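# Pass board through wall slot onto two bearers

## Task

Bring the long board through the slot in the grey panel wall, never letting any part of it travel above the wall or around either end of it, and leave it lying flat on the two wooden bearers on the far side of the wall. It must cross each bearer rather than run lengthwise along it, and the bearers alone must support it, with no contact with the table, the wall or any offcut. At the finish both bearers and all offcuts must be resting on the table top. Nothing may stay in place only because the robot holds it, the robot must hold no other loose object, and the grippers must have released and pulled away. Every one of these conditions is required for success.

## Robot and tools

Robot: two 6-joint arms, left_arm and right_arm, each with a parallel two-finger gripper. Joint order in every row and every per-joint list: waist (joint1), shoulder (joint2), elbow (joint3), wrist pitch (joint4), wrist yaw (joint5), wrist roll (joint6), then the gripper opening. Stated joint ranges in rad: waist -2.618 to 3.054, shoulder 0.000 to 3.142, elbow 0.000 to 3.142, wrist pitch -1.571 to 1.571, wrist yaw -1.571 to 1.571, wrist roll -2.094 to 2.094. The true ends may differ by up to 0.036 rad either way.

Frame: one scene frame with origin on the table top between the arms, +z up, +x out over the table, left_arm on the +y side. Base roots: left_arm at (-0.036, +0.296, 0) m, quat_wxyz (+0.997, 0, 0, -0.080); right_arm at (-0.009, -0.372, 0) m, quat_wxyz (+1.000, 0, 0, -0.010). The arm names do not correspond to image sides. Fingers point along the gripper's +z and close along its y; end_effector_position is the point between the pads, roughly 1 cm behind the tips. Printed hand positions can be off, more so when reaching far.

The command row (shared by execute_actions and move): one flat list of 14 numbers, each in [-1, 1]: six joint numbers then the opening for left_arm, then the same seven for right_arm. Always send all 14, even if one arm stays still. Joint numbers are scaled offsets, not angles: 1.0 equals 1.202 rad for waist, 1.258 shoulder, 1.238 elbow, 2.073 wrist pitch, 2.022 for wrist yaw and for wrist roll. The opening is absolute: +1 fully open, -1 closed.

execute_actions(actions): a list of actions; each action is a list of up to 15 rows, one row per 1/30 s step; if fewer than 15 rows, the last repeats to fill 15 steps. Joint offsets in every row are measured from the joint angles at the start of that action (not from the preceding row); for a call's first action that means the angles last reported in this scene. An empty list just returns state and images. If any action would push a joint more than 0.036 rad beyond its range end (judged from that action's starting angles), that action is refused for both arms; if the first action fails this, or any action is malformed, the whole call does nothing. A joint pushed past its real end is stopped there, reported as "joint sent to its limit"; missing that line does not prove there is more room.

move(target, speed, blocking): target is one 14-number row whose joint offsets are counted from the Joint positions in the latest result that printed them, not from where the arm is when the move begins. All joints follow paths that finish together, so grippers trace curves. speed (rad/s, 0.01 to 2, default 0.5) is the top rate of whichever joint has the longest way to go; paths last 0.5 to 10 s and are cut off at 10 s. Finger openings are applied at the start. Paths ignore obstacles and the other arm. blocking=false returns after 0.5 s while motion continues; then only wait or stop are accepted until a result shows it ended. The extra "move:" line reports the ending (done, off_target, moving, held, fault), limits=held or limits=none, and each arm's joint furthest from target. Faster moves and targets set deeper past a contact hit or press harder.

wait(seconds): 0 to 10 s, arms keep their last command; returns early when a running move finishes. stop(): brakes a running move (needs room; fingers continue). zoom_image(camera, region): region [x0, y0, x1, y1] in pixels of that camera's latest image, at most 504 by 504. Cameras: cam_head_left, cam_head_right, cam_high, cam_low (896x504), cam_left_wrist, cam_right_wrist (504x504, fisheye). read_manual(section): licence texts only, no motion. finished_scene(scene): ends scene 1 or 2 irreversibly after the last command has been held; the goal must already hold and remain stable.

Motion limits: each step, a joint target is kept within a lead of its measured angle: 0.202 rad waist, 0.258 shoulder, 0.238 elbow, 0.573 wrist pitch, 0.522 wrist yaw and roll. If targets would move a gripper more than 70 mm from its measured spot, all of that arm's targets are pulled back. Big offsets may therefore need several actions; an unfinished motion may not complete on its own, so command the remainder. Arms may sag under zero offsets: in a reply's first call send offsets back to the wanted angles, zeros afterward, extending the aim if a joint still falls short.

Results: state line per arm with end_effector_position (m) and end_effector_quat_wxyz; Joint positions (rad, then pad gap in m, 0.094 fully open) and Joint velocities; Joint targets (what joints are driven to now); grip_measured on the command scale; step readings for execute_actions, with HELD marking steps where an arm's row was held back; "joint command not followed" when a clearance check altered targets. To grasp, command about 0.03 below grip_measured (less for a lighter hold); pads exert roughly 50 to 62 N, less on parts under 2 mm. Gripper readings can be about 1 mm off. MOTOR HOT appears from 75 °C; at 90 °C the arm stops for 10 s; at 100 °C it goes limp and falls. FAULT lines report stops.

Avoid: moving the board over or around the wall instead of through the slot; dropping or knocking anything off the table; slams, hard pushes and collisions between arms; long heavy holds that overheat motors. Loose objects may be nudged briefly by outside pushes. Finish by opening both grippers and retreating clear.

Each tool is called after "Request:" in YAML: its name, and indented under it one key for each argument.

## Session

I'll start by looking at the current state of the scene.

Request:
execute_actions:
  actions: []

Scene clock: 0.00 s.
left_arm: end_effector_position=(+0.3379, +0.2969, +0.3569) grip_measured=+1.000 end_effector_quat_wxyz=(+0.219, +0.416, +0.644, +0.603) | right_arm: end_effector_position=(+0.5263, -0.1497, +0.2995) grip_measured=+1.000 end_effector_quat_wxyz=(+0.719, -0.550, +0.410, +0.110)
Joint names: [waist, shoulder, elbow, wrist pitch, wrist yaw, wrist roll]
Joint positions: left_arm=[-0.265  1.271  1.199 -0.287 -1.046  1.482  0.094] | right_arm=[ 0.162  2.058  1.539  0.617 -0.939 -0.699  0.094]
Joint velocities: left_arm=[ 0.002  0.017 -0.002 -0.007 -0.022  0.007  0.   ] | right_arm=[-0.022 -0.007 -0.007 -0.051 -0.095 -0.066  0.   ]
Motor temperatures (°C, as the motors report them): left_arm=[16 15 14 17 15 14] | right_arm=[17 17 13 15 14 16]
Joint targets: left_arm=[-0.265 1.264 1.208 -0.288 -1.049 1.475] | right_arm=[0.162 2.051 1.546 0.610 -0.937 -0.694]

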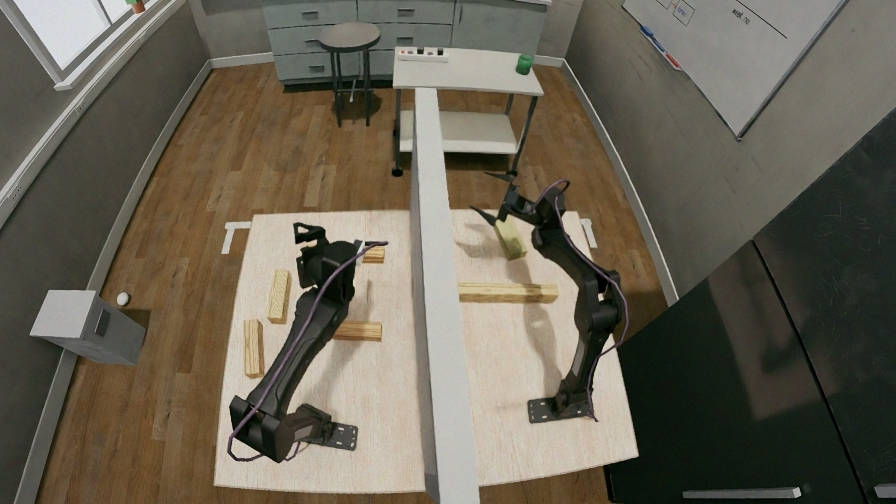

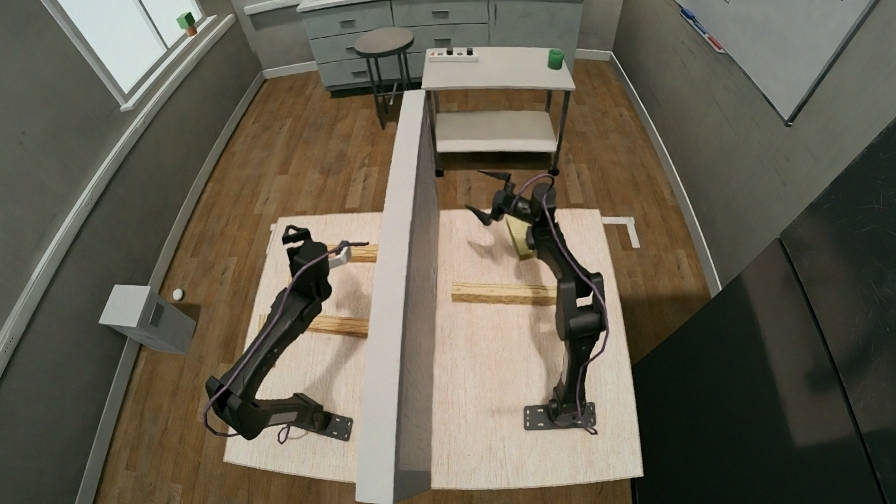

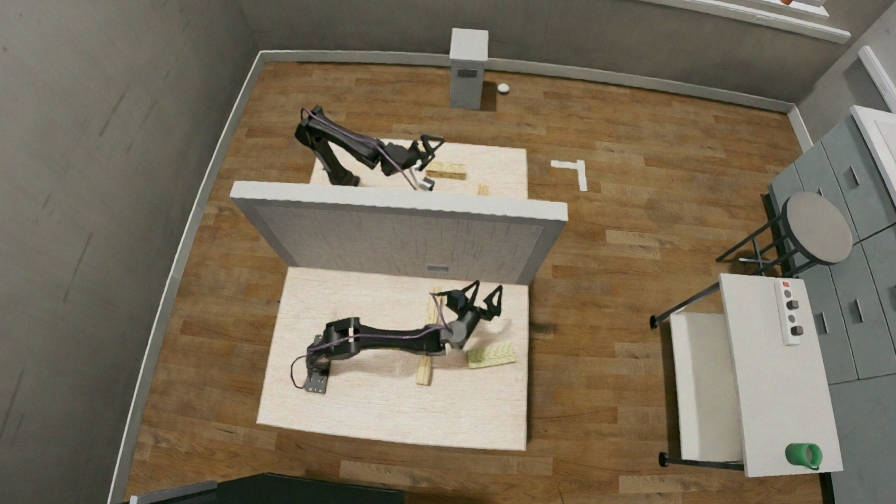

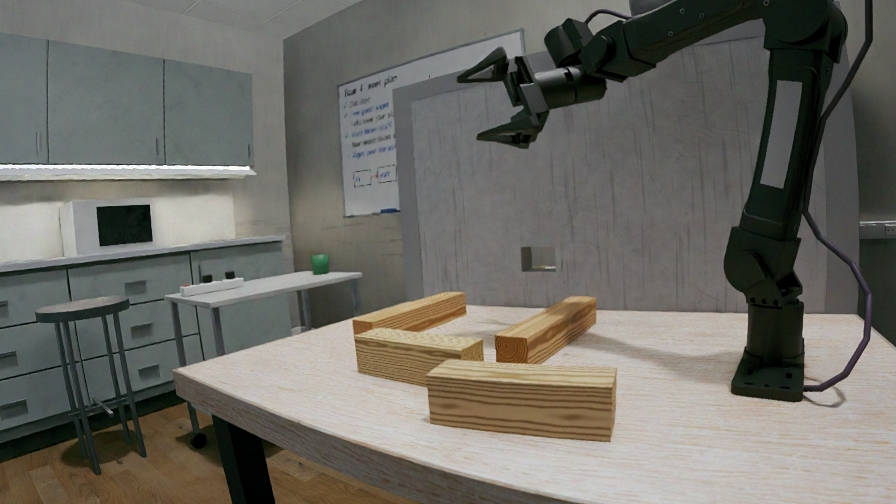

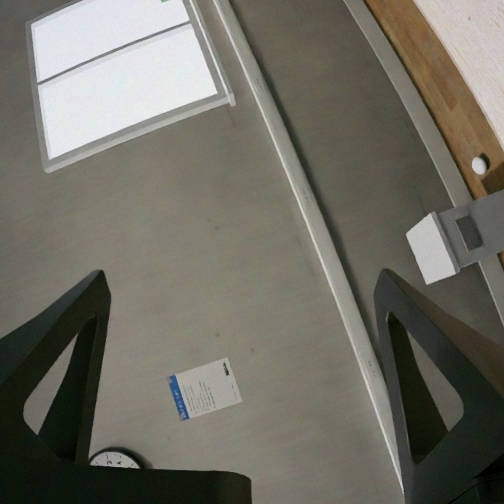

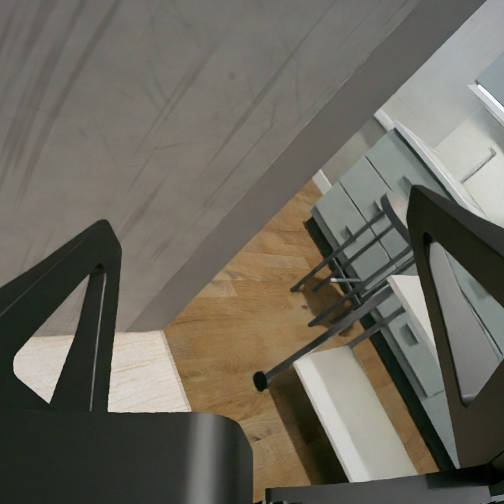

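Request:
zoom_image:
  camera: "cam_head_left"
  region: [200, 150, 660, 504]

Request:
zoom_image:
  camera: "cam_high"
  region: [220, 90, 600, 460]

Request:
zoom_image:
  camera: "cam_low"
  region: [330, 180, 830, 460]

Request:
zoom_image:
  camera: "cam_head_right"
  region: [200, 150, 660, 504]

Region (200, 150, 660, 504) of cam_head_left's 896x504 image, scaled by 1.096, with more detail than that image has; it fills the top 388 rows of this view, and the rest is white.

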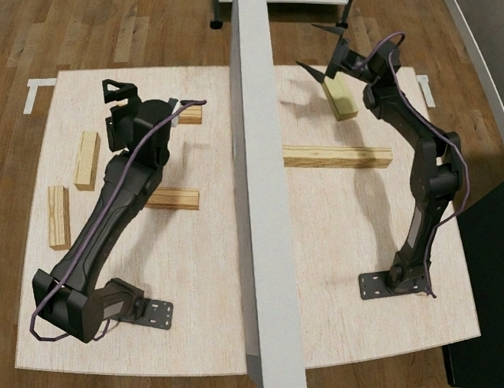

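Region (220, 90, 600, 460) of cam_high's 896x504 image, scaled by 1.326, with more detail than that image has; it fills the top 491 rows of this view, and the rest is white.

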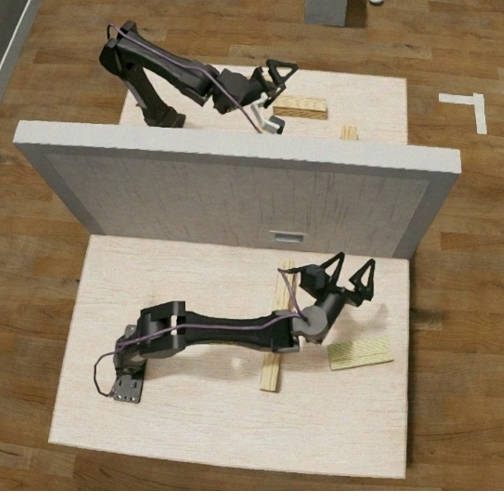

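Region (330, 180, 830, 460) of cam_low's 896x504 image, scaled by 1.008, with more detail than that image has; it fills the top 282 rows of this view, and the rest is white.

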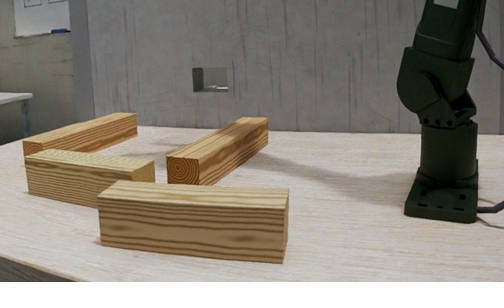

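Region (200, 150, 660, 504) of cam_head_right's 896x504 image, scaled by 1.096, with more detail than that image has; it fills the top 388 rows of this view, and the rest is white.

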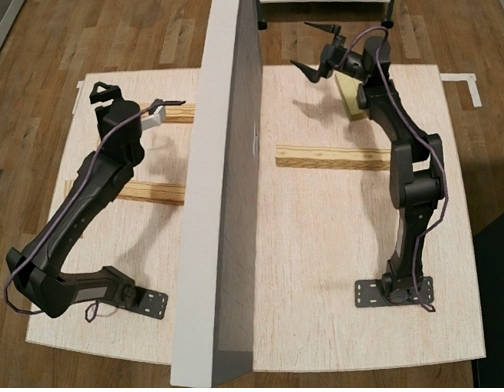

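Request:
zoom_image:
  camera: "cam_low"
  region: [480, 220, 620, 320]

Request:
zoom_image:
  camera: "cam_high"
  region: [380, 240, 540, 400]

Request:
zoom_image:
  camera: "cam_head_right"
  region: [400, 200, 600, 330]

Region (480, 220, 620, 320) of cam_low's 896x504 image, scaled by 3.600, with more detail than that image has; it fills the top 360 rows of this view, and the rest is white.

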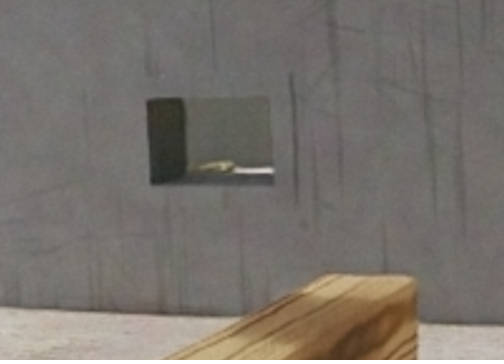

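Region (380, 240, 540, 400) of cam_high's 896x504 image, scaled by 3.150, with more detail than that image has.

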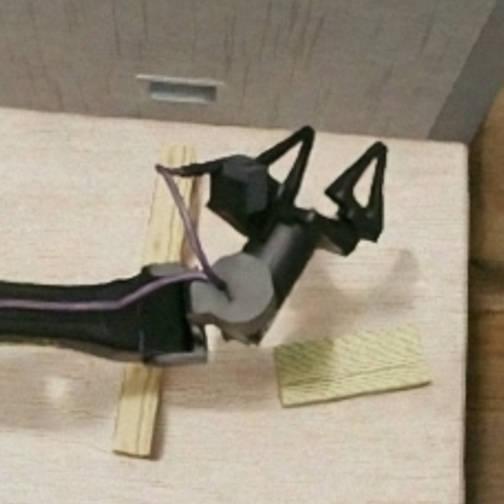

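Region (400, 200, 600, 330) of cam_head_right's 896x504 image, scaled by 2.520, with more detail than that image has; it fills the top 328 rows of this view, and the rest is white.

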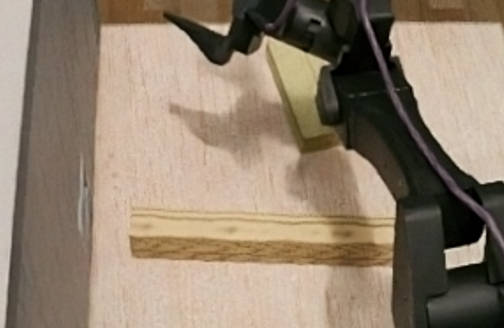

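Request:
move:
  target: [0.2704, 0.1979, 0.2795, -0.6093, 0.5173, -0.7329, 1.0, 0.1694, -0.1107, 0.2144, -1.0, 0.4644, -0.2602, 1.0]
  speed: 1.0

Scene clock: 6.47 s.
left_arm: end_effector_position=(+0.2191, +0.2708, +0.1955) grip_measured=+1.000 end_effector_quat_wxyz=(+0.019, +0.057, +0.998, +0.004) | right_arm: end_effector_position=(+0.3273, -0.2532, +0.1345) grip_measured=+1.000 end_effector_quat_wxyz=(+0.019, +0.701, -0.712, -0.009)
Joint names: [waist, shoulder, elbow, wrist pitch, wrist yaw, wrist roll]
Joint positions: left_arm=[ 0.052  1.506  1.512 -1.541 -0.009  0.006  0.094] | right_arm=[ 0.357  1.941  1.772 -1.444 -0.    -1.219  0.094]
Joint velocities: left_arm=[-0.002  0.007 -0.007 -0.037 -0.037 -0.051  0.   ] | right_arm=[-0.002 -0.002  0.007  0.007 -0.022 -0.022  0.   ]
Motor temperatures (°C, as the motors report them): left_arm=[16 15 15 17 15 14] | right_arm=[17 19 15 16 14 16]
Joint targets: left_arm=[0.060 1.520 1.545 -1.550 0.000 0.000] | right_arm=[0.366 1.919 1.805 -1.456 0.000 -1.225]
move: off_target (left_arm, right_arm); limits=none; left_arm: farthest joint: the elbow, 0.033 radians from its target (0.346 radians at the start); right_arm: farthest joint: the elbow, 0.032 radians from its target (0.265 radians at the start)

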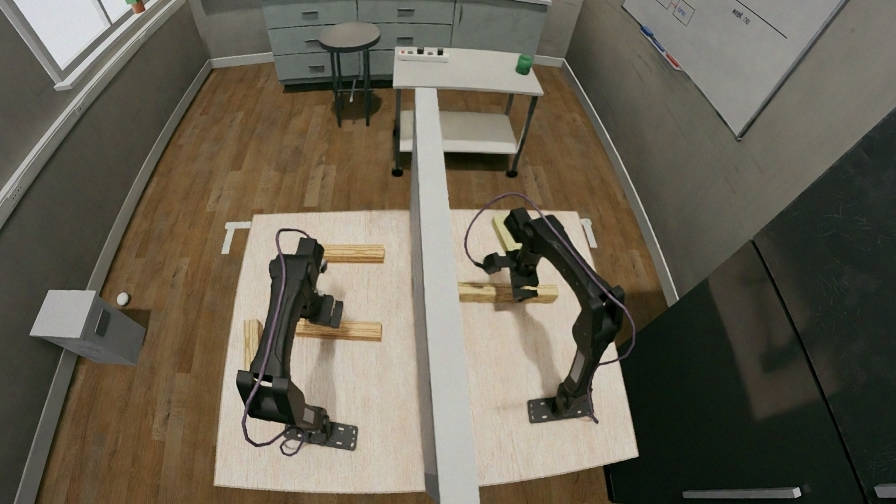

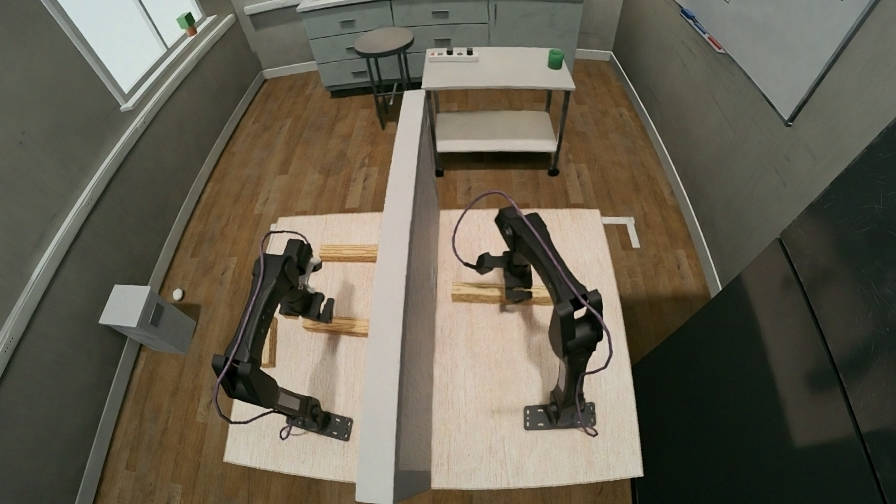

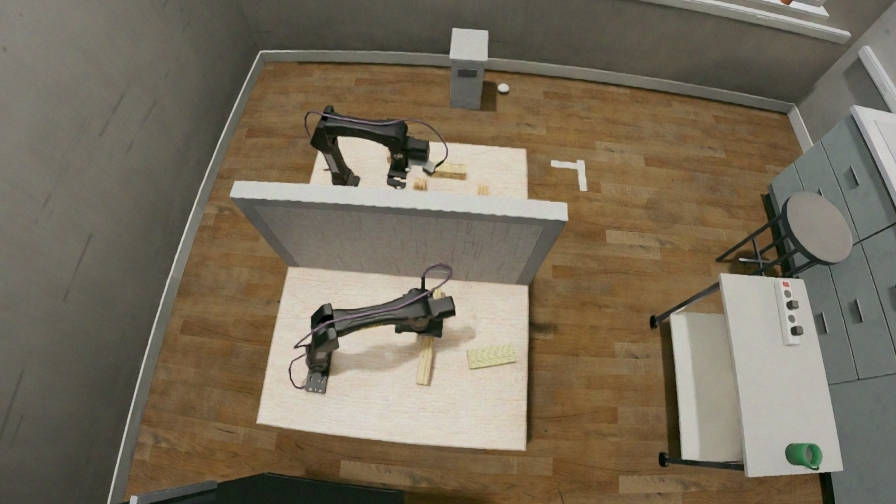

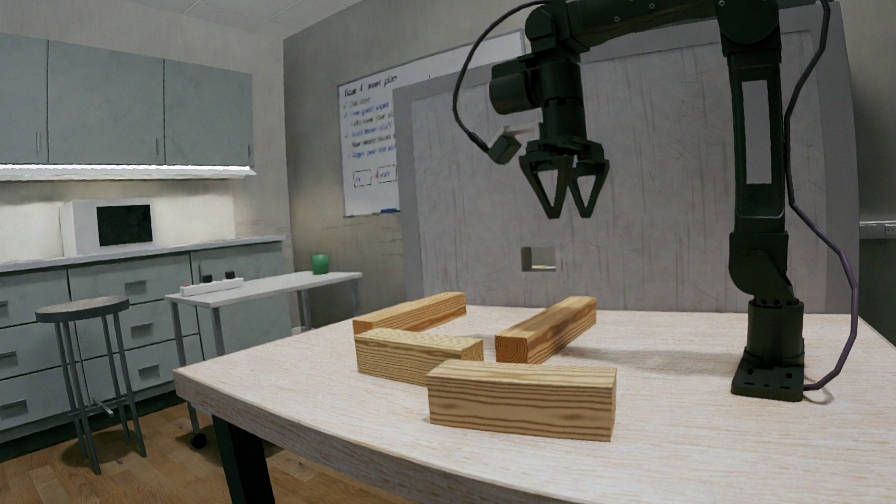

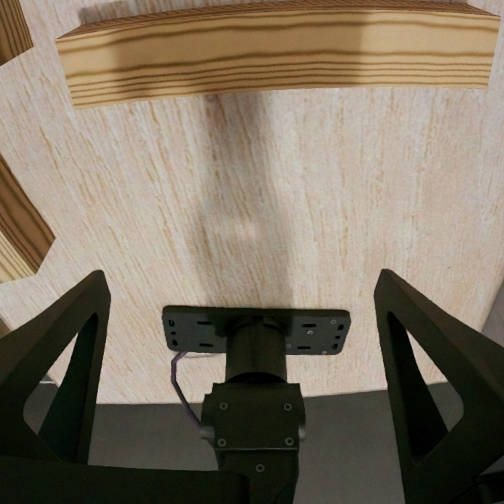

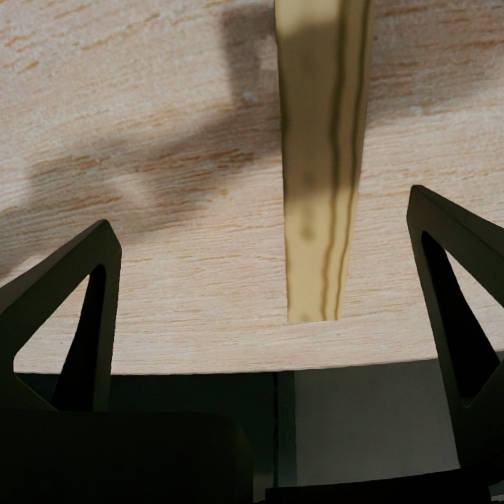

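Request:
zoom_image:
  camera: "cam_high"
  region: [250, 250, 540, 460]

Request:
zoom_image:
  camera: "cam_head_left"
  region: [430, 180, 650, 440]

Region (250, 250, 540, 460) of cam_high's 896x504 image, scaled by 1.738, with more detail than that image has; it fills the top 365 rows of this view, and the rest is white.

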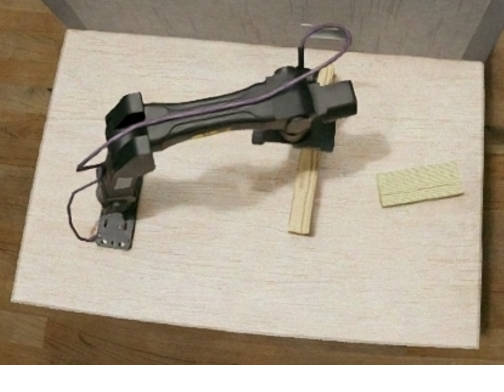

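Region (430, 180, 650, 440) of cam_head_left's 896x504 image, scaled by 1.938, with more detail than that image has; it fills the left 426 columns of this view, and the rest is white.

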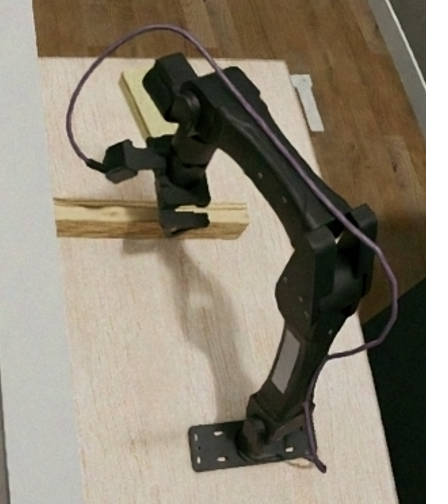

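Request:
move:
  target: [-0.0707, 0.4881, 0.4297, 0.0439, 0.0045, -0.8714, 1.0, -0.2371, -0.0018, -0.1300, 0.1177, 0.0, -0.1464, 1.0]
  speed: 1.0

Scene clock: 14.07 s.
left_arm: end_effector_position=(+0.3675, +0.2212, +0.1322) grip_measured=+1.000 end_effector_quat_wxyz=(-0.006, +0.705, -0.709, +0.008) | right_arm: end_effector_position=(+0.3710, -0.3494, +0.0990) grip_measured=+1.000 end_effector_quat_wxyz=(-0.020, +0.706, -0.708, +0.019)
Joint names: [waist, shoulder, elbow, wrist pitch, wrist yaw, wrist roll]
Joint positions: left_arm=[-0.025  2.112  2.013 -1.452 -0.001 -1.751  0.094] | right_arm=[ 0.079  1.941  1.631 -1.206  0.003 -1.51   0.094]
Joint velocities: left_arm=[-0.007  0.007  0.007 -0.022 -0.022  0.051  0.   ] | right_arm=[-0.002 -0.012  0.012 -0.095  0.022  0.007  0.   ]
Motor temperatures (°C, as the motors report them): left_arm=[16 16 16 17 15 14] | right_arm=[17 20 15 16 14 16]
Joint targets: left_arm=[-0.033 2.120 2.044 -1.450 -0.000 -1.756] | right_arm=[0.072 1.939 1.611 -1.200 -0.000 -1.515]
move: off_target (left_arm); limits=none; left_arm: farthest joint: the elbow, 0.031 radians from its target (0.532 radians at the start); right_arm: farthest joint: the elbow, 0.020 radians from its target (0.161 radians at the start)

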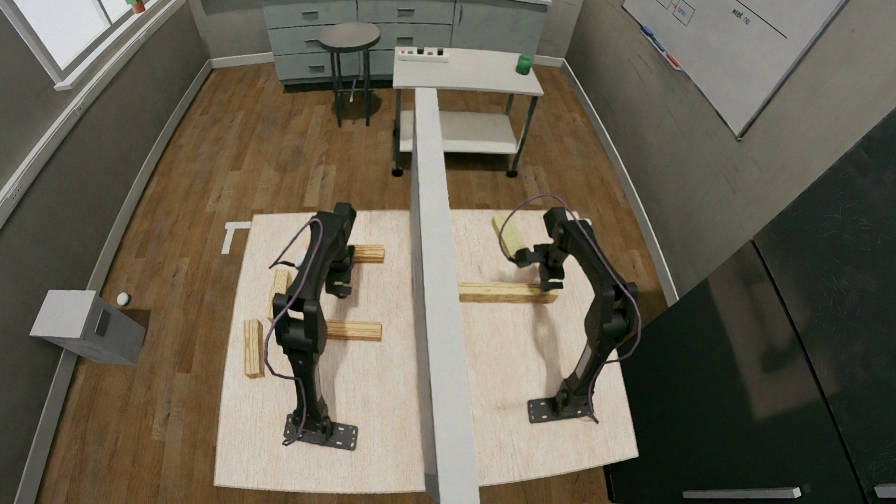

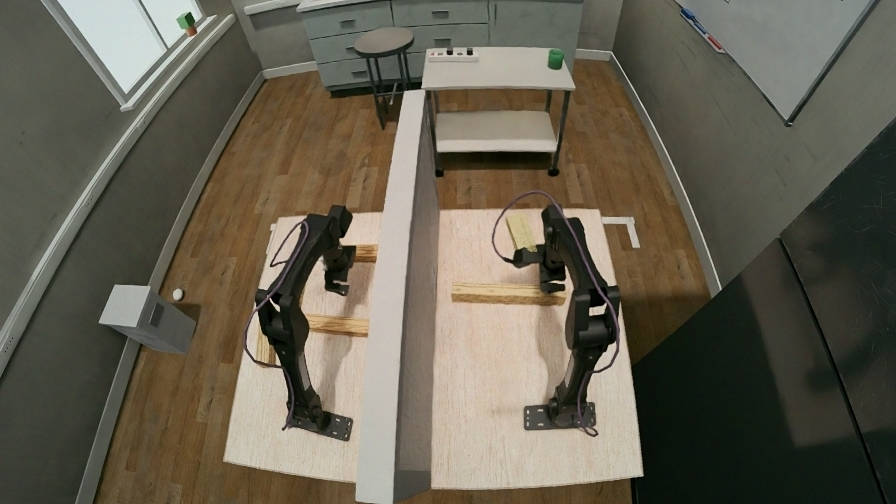

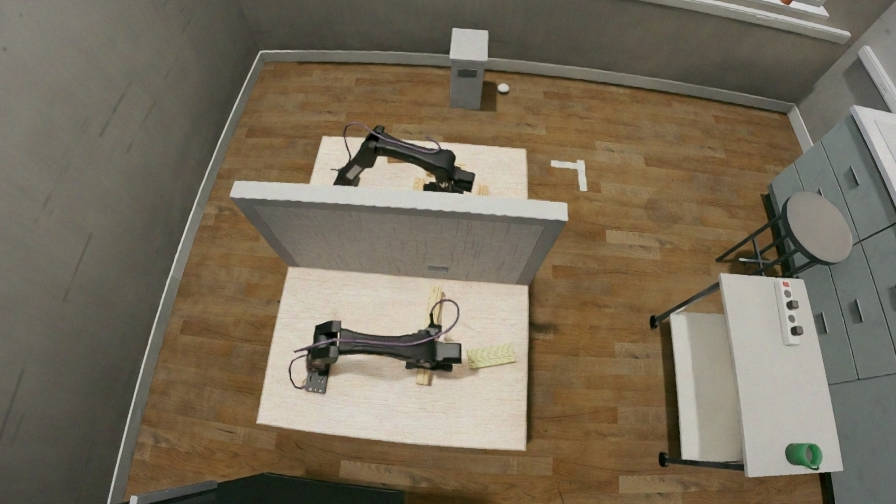

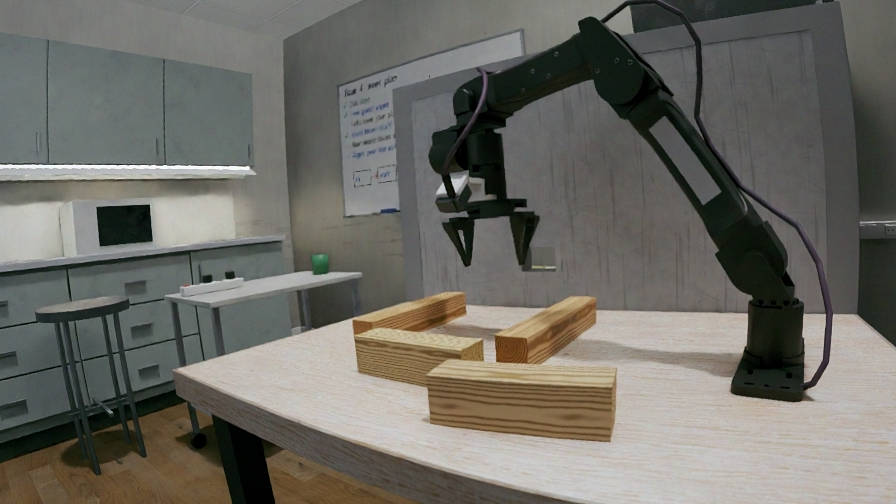

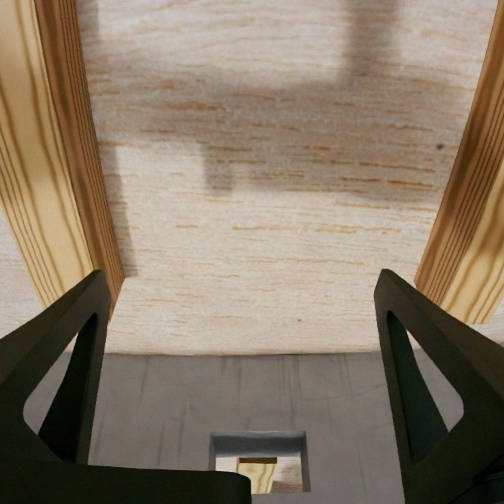

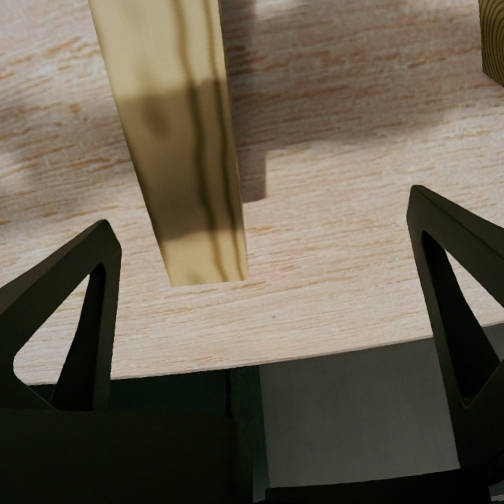

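Request:
move:
  target: [-0.0067, 0.0064, 0.0250, 0.001, 0.0005, -0.0025, 1.0, -0.0058, -0.0016, -0.1721, 0.0704, -0.0015, -0.0025, 1.0]
  speed: 0.5

Scene clock: 16.03 s.
left_arm: end_effector_position=(+0.3675, +0.2212, +0.1322) grip_measured=+1.000 end_effector_quat_wxyz=(-0.006, +0.705, -0.709, +0.008) | right_arm: end_effector_position=(+0.3480, -0.3507, +0.0495) grip_measured=+1.000 end_effector_quat_wxyz=(+0.002, +0.706, -0.708, -0.000)
Joint names: [waist, shoulder, elbow, wrist pitch, wrist yaw, wrist roll]
Joint positions: left_arm=[-0.025  2.112  2.013 -1.452 -0.001 -1.751  0.094] | right_arm=[ 0.079  1.941  1.433 -1.067  0.003 -1.51   0.094]
Joint velocities: left_arm=[ 0.002  0.022  0.002 -0.022 -0.022  0.066  0.   ] | right_arm=[-0.007  0.017 -0.022  0.066  0.007 -0.037  0.   ]
Motor temperatures (°C, as the motors report them): left_arm=[16 16 16 17 15 14] | right_arm=[17 21 15 16 14 16]
Joint targets: left_arm=[-0.033 2.120 2.044 -1.450 -0.000 -1.756] | right_arm=[0.072 1.939 1.418 -1.060 -0.001 -1.515]
move: off_target (left_arm); limits=none; left_arm: farthest joint: the elbow, 0.031 radians from its target (0.031 radians at the start); right_arm: farthest joint: the elbow, 0.015 radians from its target (0.213 radians at the start)

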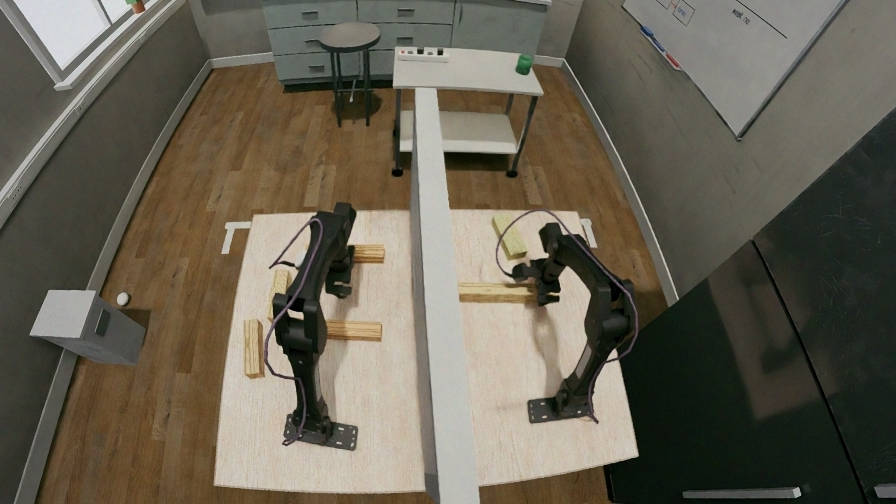

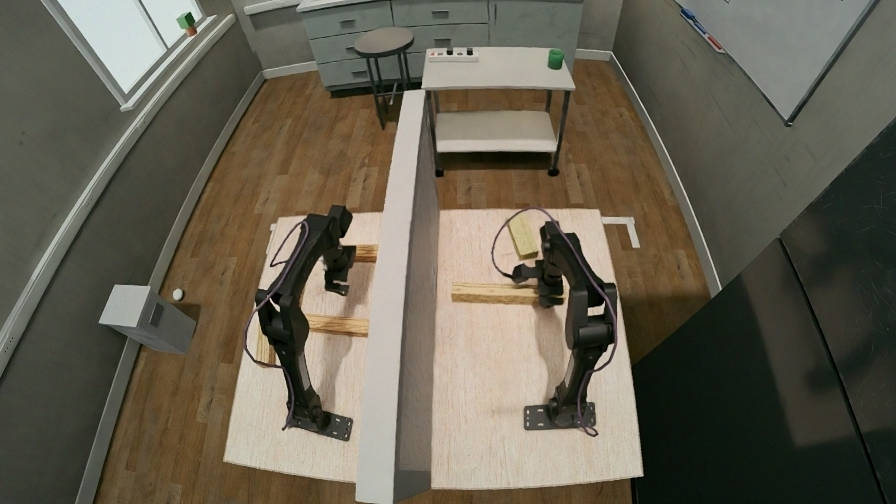

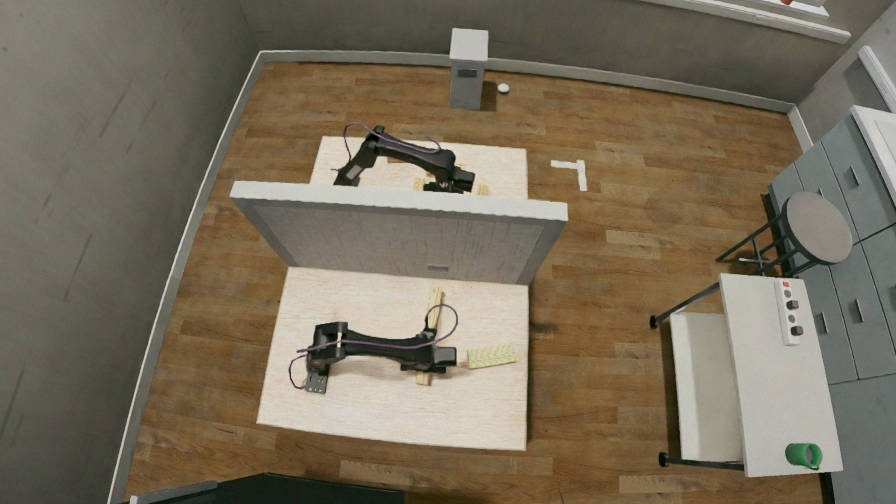

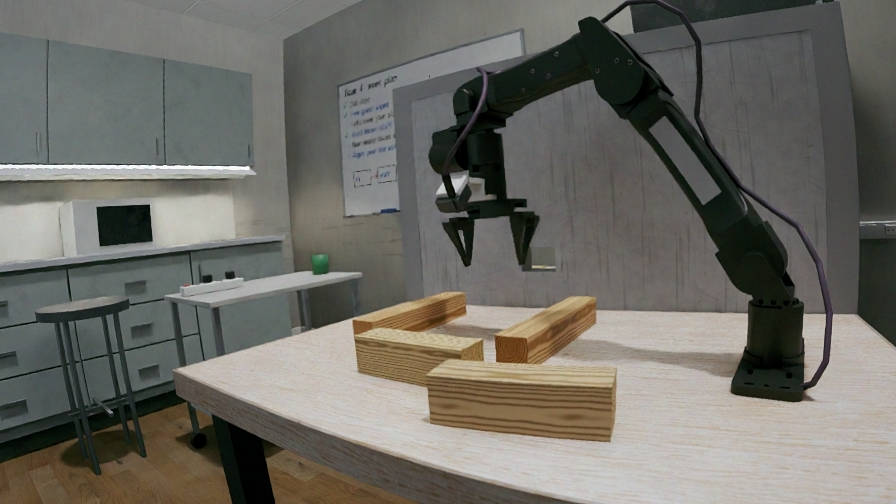

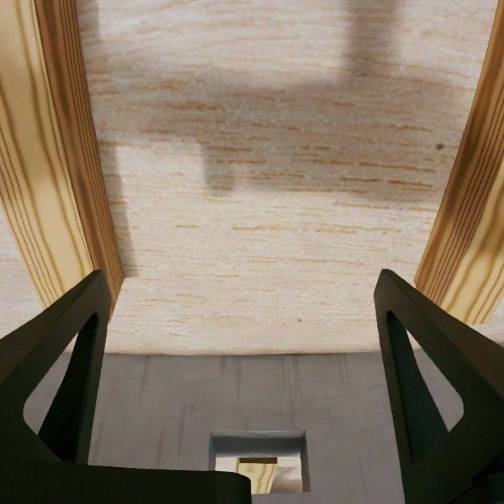

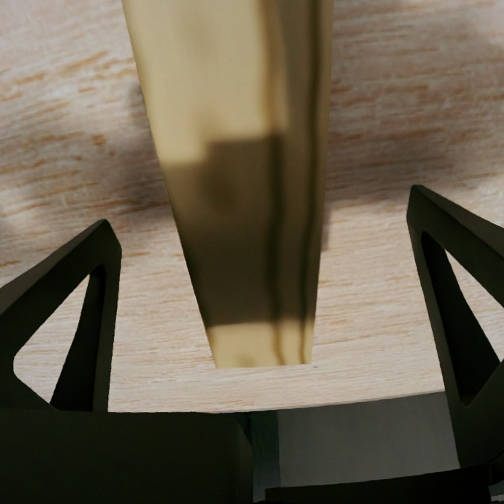

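Request:
zoom_image:
  camera: "cam_head_right"
  region: [430, 250, 580, 320]

Request:
zoom_image:
  camera: "cam_left_wrist"
  region: [180, 400, 340, 504]

Request:
zoom_image:
  camera: "cam_high"
  region: [390, 255, 480, 395]

Region (430, 250, 580, 320) of cam_head_right's 896x504 image, scaled by 3.360, with more detail than that image has; it fills the top 235 rows of this view, and the rest is white.

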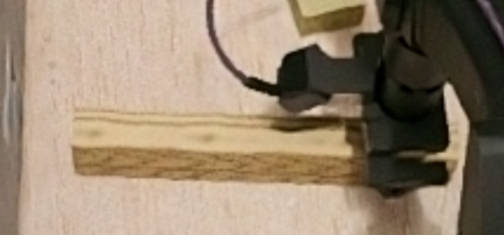

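Region (180, 400, 340, 504) of cam_left_wrist's 504x504 image, scaled by 3.150, with more detail than that image has; it fills the top 328 rows of this view, and the rest is white.

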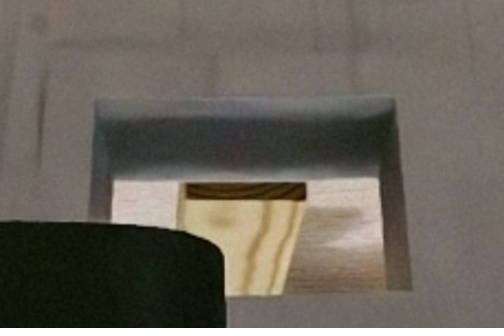

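Region (390, 255, 480, 395) of cam_high's 896x504 image, scaled by 3.600, with more detail than that image has; it fills the left 324 columns of this view, and the rest is white.

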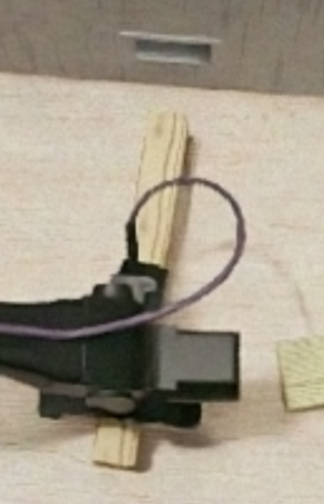

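Request:
execute_actions:
  actions:
    - [[-0.0067, 0.0064, 0.0250, 0.001, 0.0005, -0.0025, 1.0, -0.0058, -0.0016, -0.0121, 0.0034, -0.0015, -0.0025, -0.1]]
    - [[-0.0067, 0.0064, 0.0250, 0.001, 0.0005, -0.0025, 1.0, -0.0058, -0.0016, -0.0121, 0.0034, -0.0015, -0.0025, -0.4]]

Scene clock: 23.17 s.
left_arm: end_effector_position=(+0.3675, +0.2212, +0.1322) grip_measured=+1.000 end_effector_quat_wxyz=(-0.006, +0.705, -0.709, +0.008) | right_arm: end_effector_position=(+0.3488, -0.3509, +0.0495) grip_measured=-0.205 end_effector_quat_wxyz=(+0.002, +0.706, -0.708, +0.001)
Joint names: [waist, shoulder, elbow, wrist pitch, wrist yaw, wrist roll]
Joint positions: left_arm=[-0.025  2.112  2.013 -1.452 -0.001 -1.751  0.094] | right_arm=[ 0.079  1.941  1.433 -1.064  0.004 -1.51   0.037]
Joint velocities: left_arm=[-0.012 -0.012 -0.017  0.007 -0.037  0.007  0.   ] | right_arm=[ 0.007 -0.012  0.007 -0.066 -0.081 -0.007  0.   ]
Motor temperatures (°C, as the motors report them): left_arm=[16 18 17 17 15 14] | right_arm=[17 21 15 16 14 16]
Joint targets: left_arm=[-0.033 2.120 2.044 -1.450 -0.000 -1.756] | right_arm=[0.072 1.939 1.418 -1.059 -0.000 -1.515]
Step readings (joint positions; steps 1 to 15: 1st action; 16 to 30: 2nd action):
0: left_arm=[-0.025 2.112 2.013 -1.452 -0.001 -1.751] | right_arm=[0.079 1.941 1.433 -1.066 0.003 -1.510]
1: left_arm=[-0.025 2.112 2.013 -1.452 -0.001 -1.751] | right_arm=[0.079 1.941 1.433 -1.066 0.003 -1.510]
2: left_arm=[-0.025 2.112 2.013 -1.452 -0.001 -1.751] | right_arm=[0.079 1.941 1.433 -1.066 0.003 -1.510]
4: left_arm=[-0.025 2.112 2.013 -1.452 -0.001 -1.751] | right_arm=[0.079 1.941 1.433 -1.066 0.003 -1.510]
8: left_arm=[-0.025 2.112 2.013 -1.452 -0.001 -1.751] | right_arm=[0.079 1.941 1.433 -1.065 0.003 -1.510]
15: left_arm=[-0.025 2.112 2.013 -1.452 -0.001 -1.751] | right_arm=[0.079 1.941 1.433 -1.065 0.003 -1.510]
16: left_arm=[-0.025 2.112 2.013 -1.452 -0.001 -1.751] | right_arm=[0.079 1.941 1.433 -1.066 0.003 -1.508]
17: left_arm=[-0.025 2.112 2.013 -1.452 -0.001 -1.751] | right_arm=[0.079 1.941 1.433 -1.064 0.004 -1.510]
19: left_arm=[-0.025 2.112 2.013 -1.452 -0.001 -1.751] | right_arm=[0.079 1.941 1.433 -1.064 0.004 -1.510]
23: left_arm=[-0.025 2.112 2.013 -1.452 -0.001 -1.751] | right_arm=[0.079 1.941 1.433 -1.064 0.004 -1.510]
30: Joint positions above

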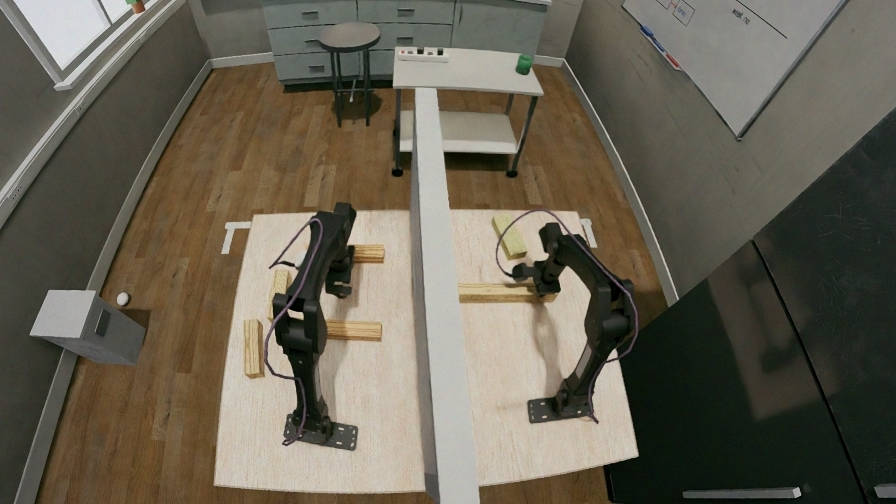

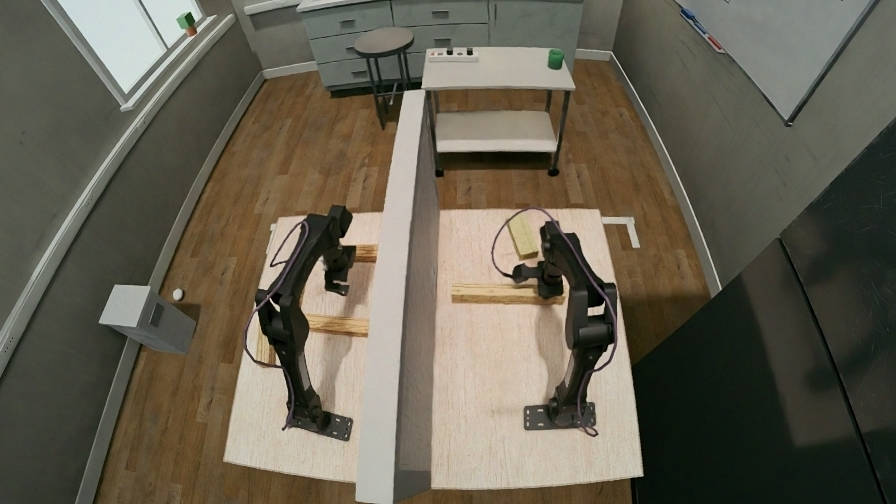

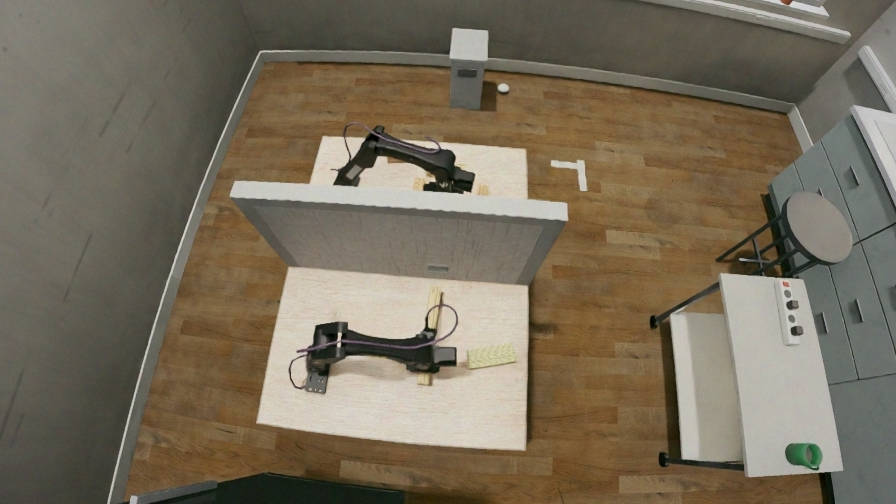

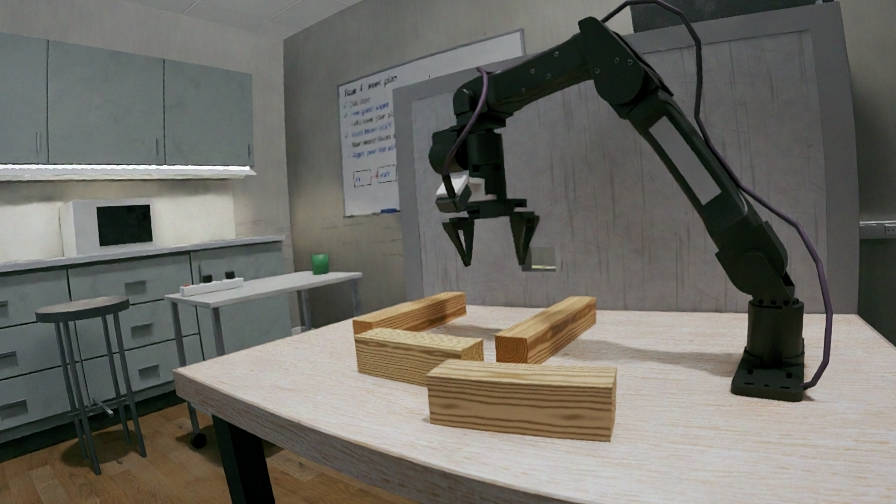

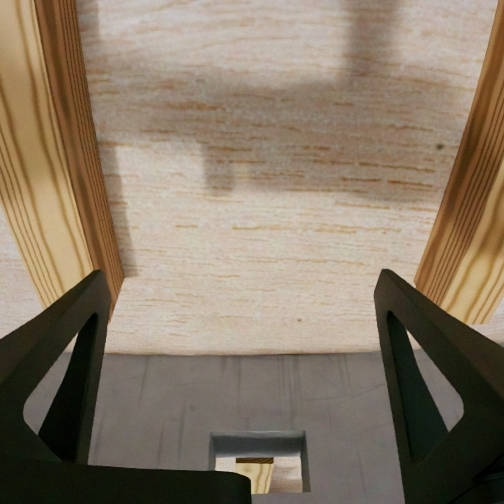

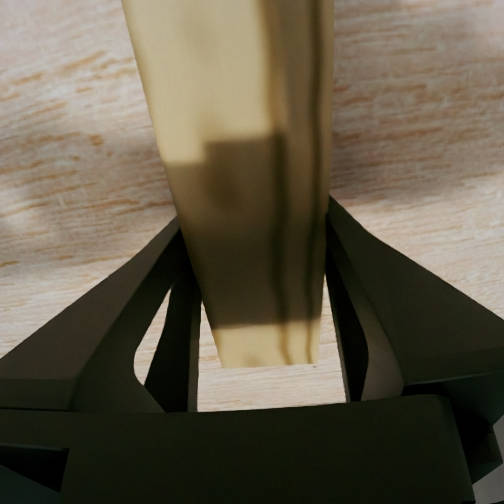

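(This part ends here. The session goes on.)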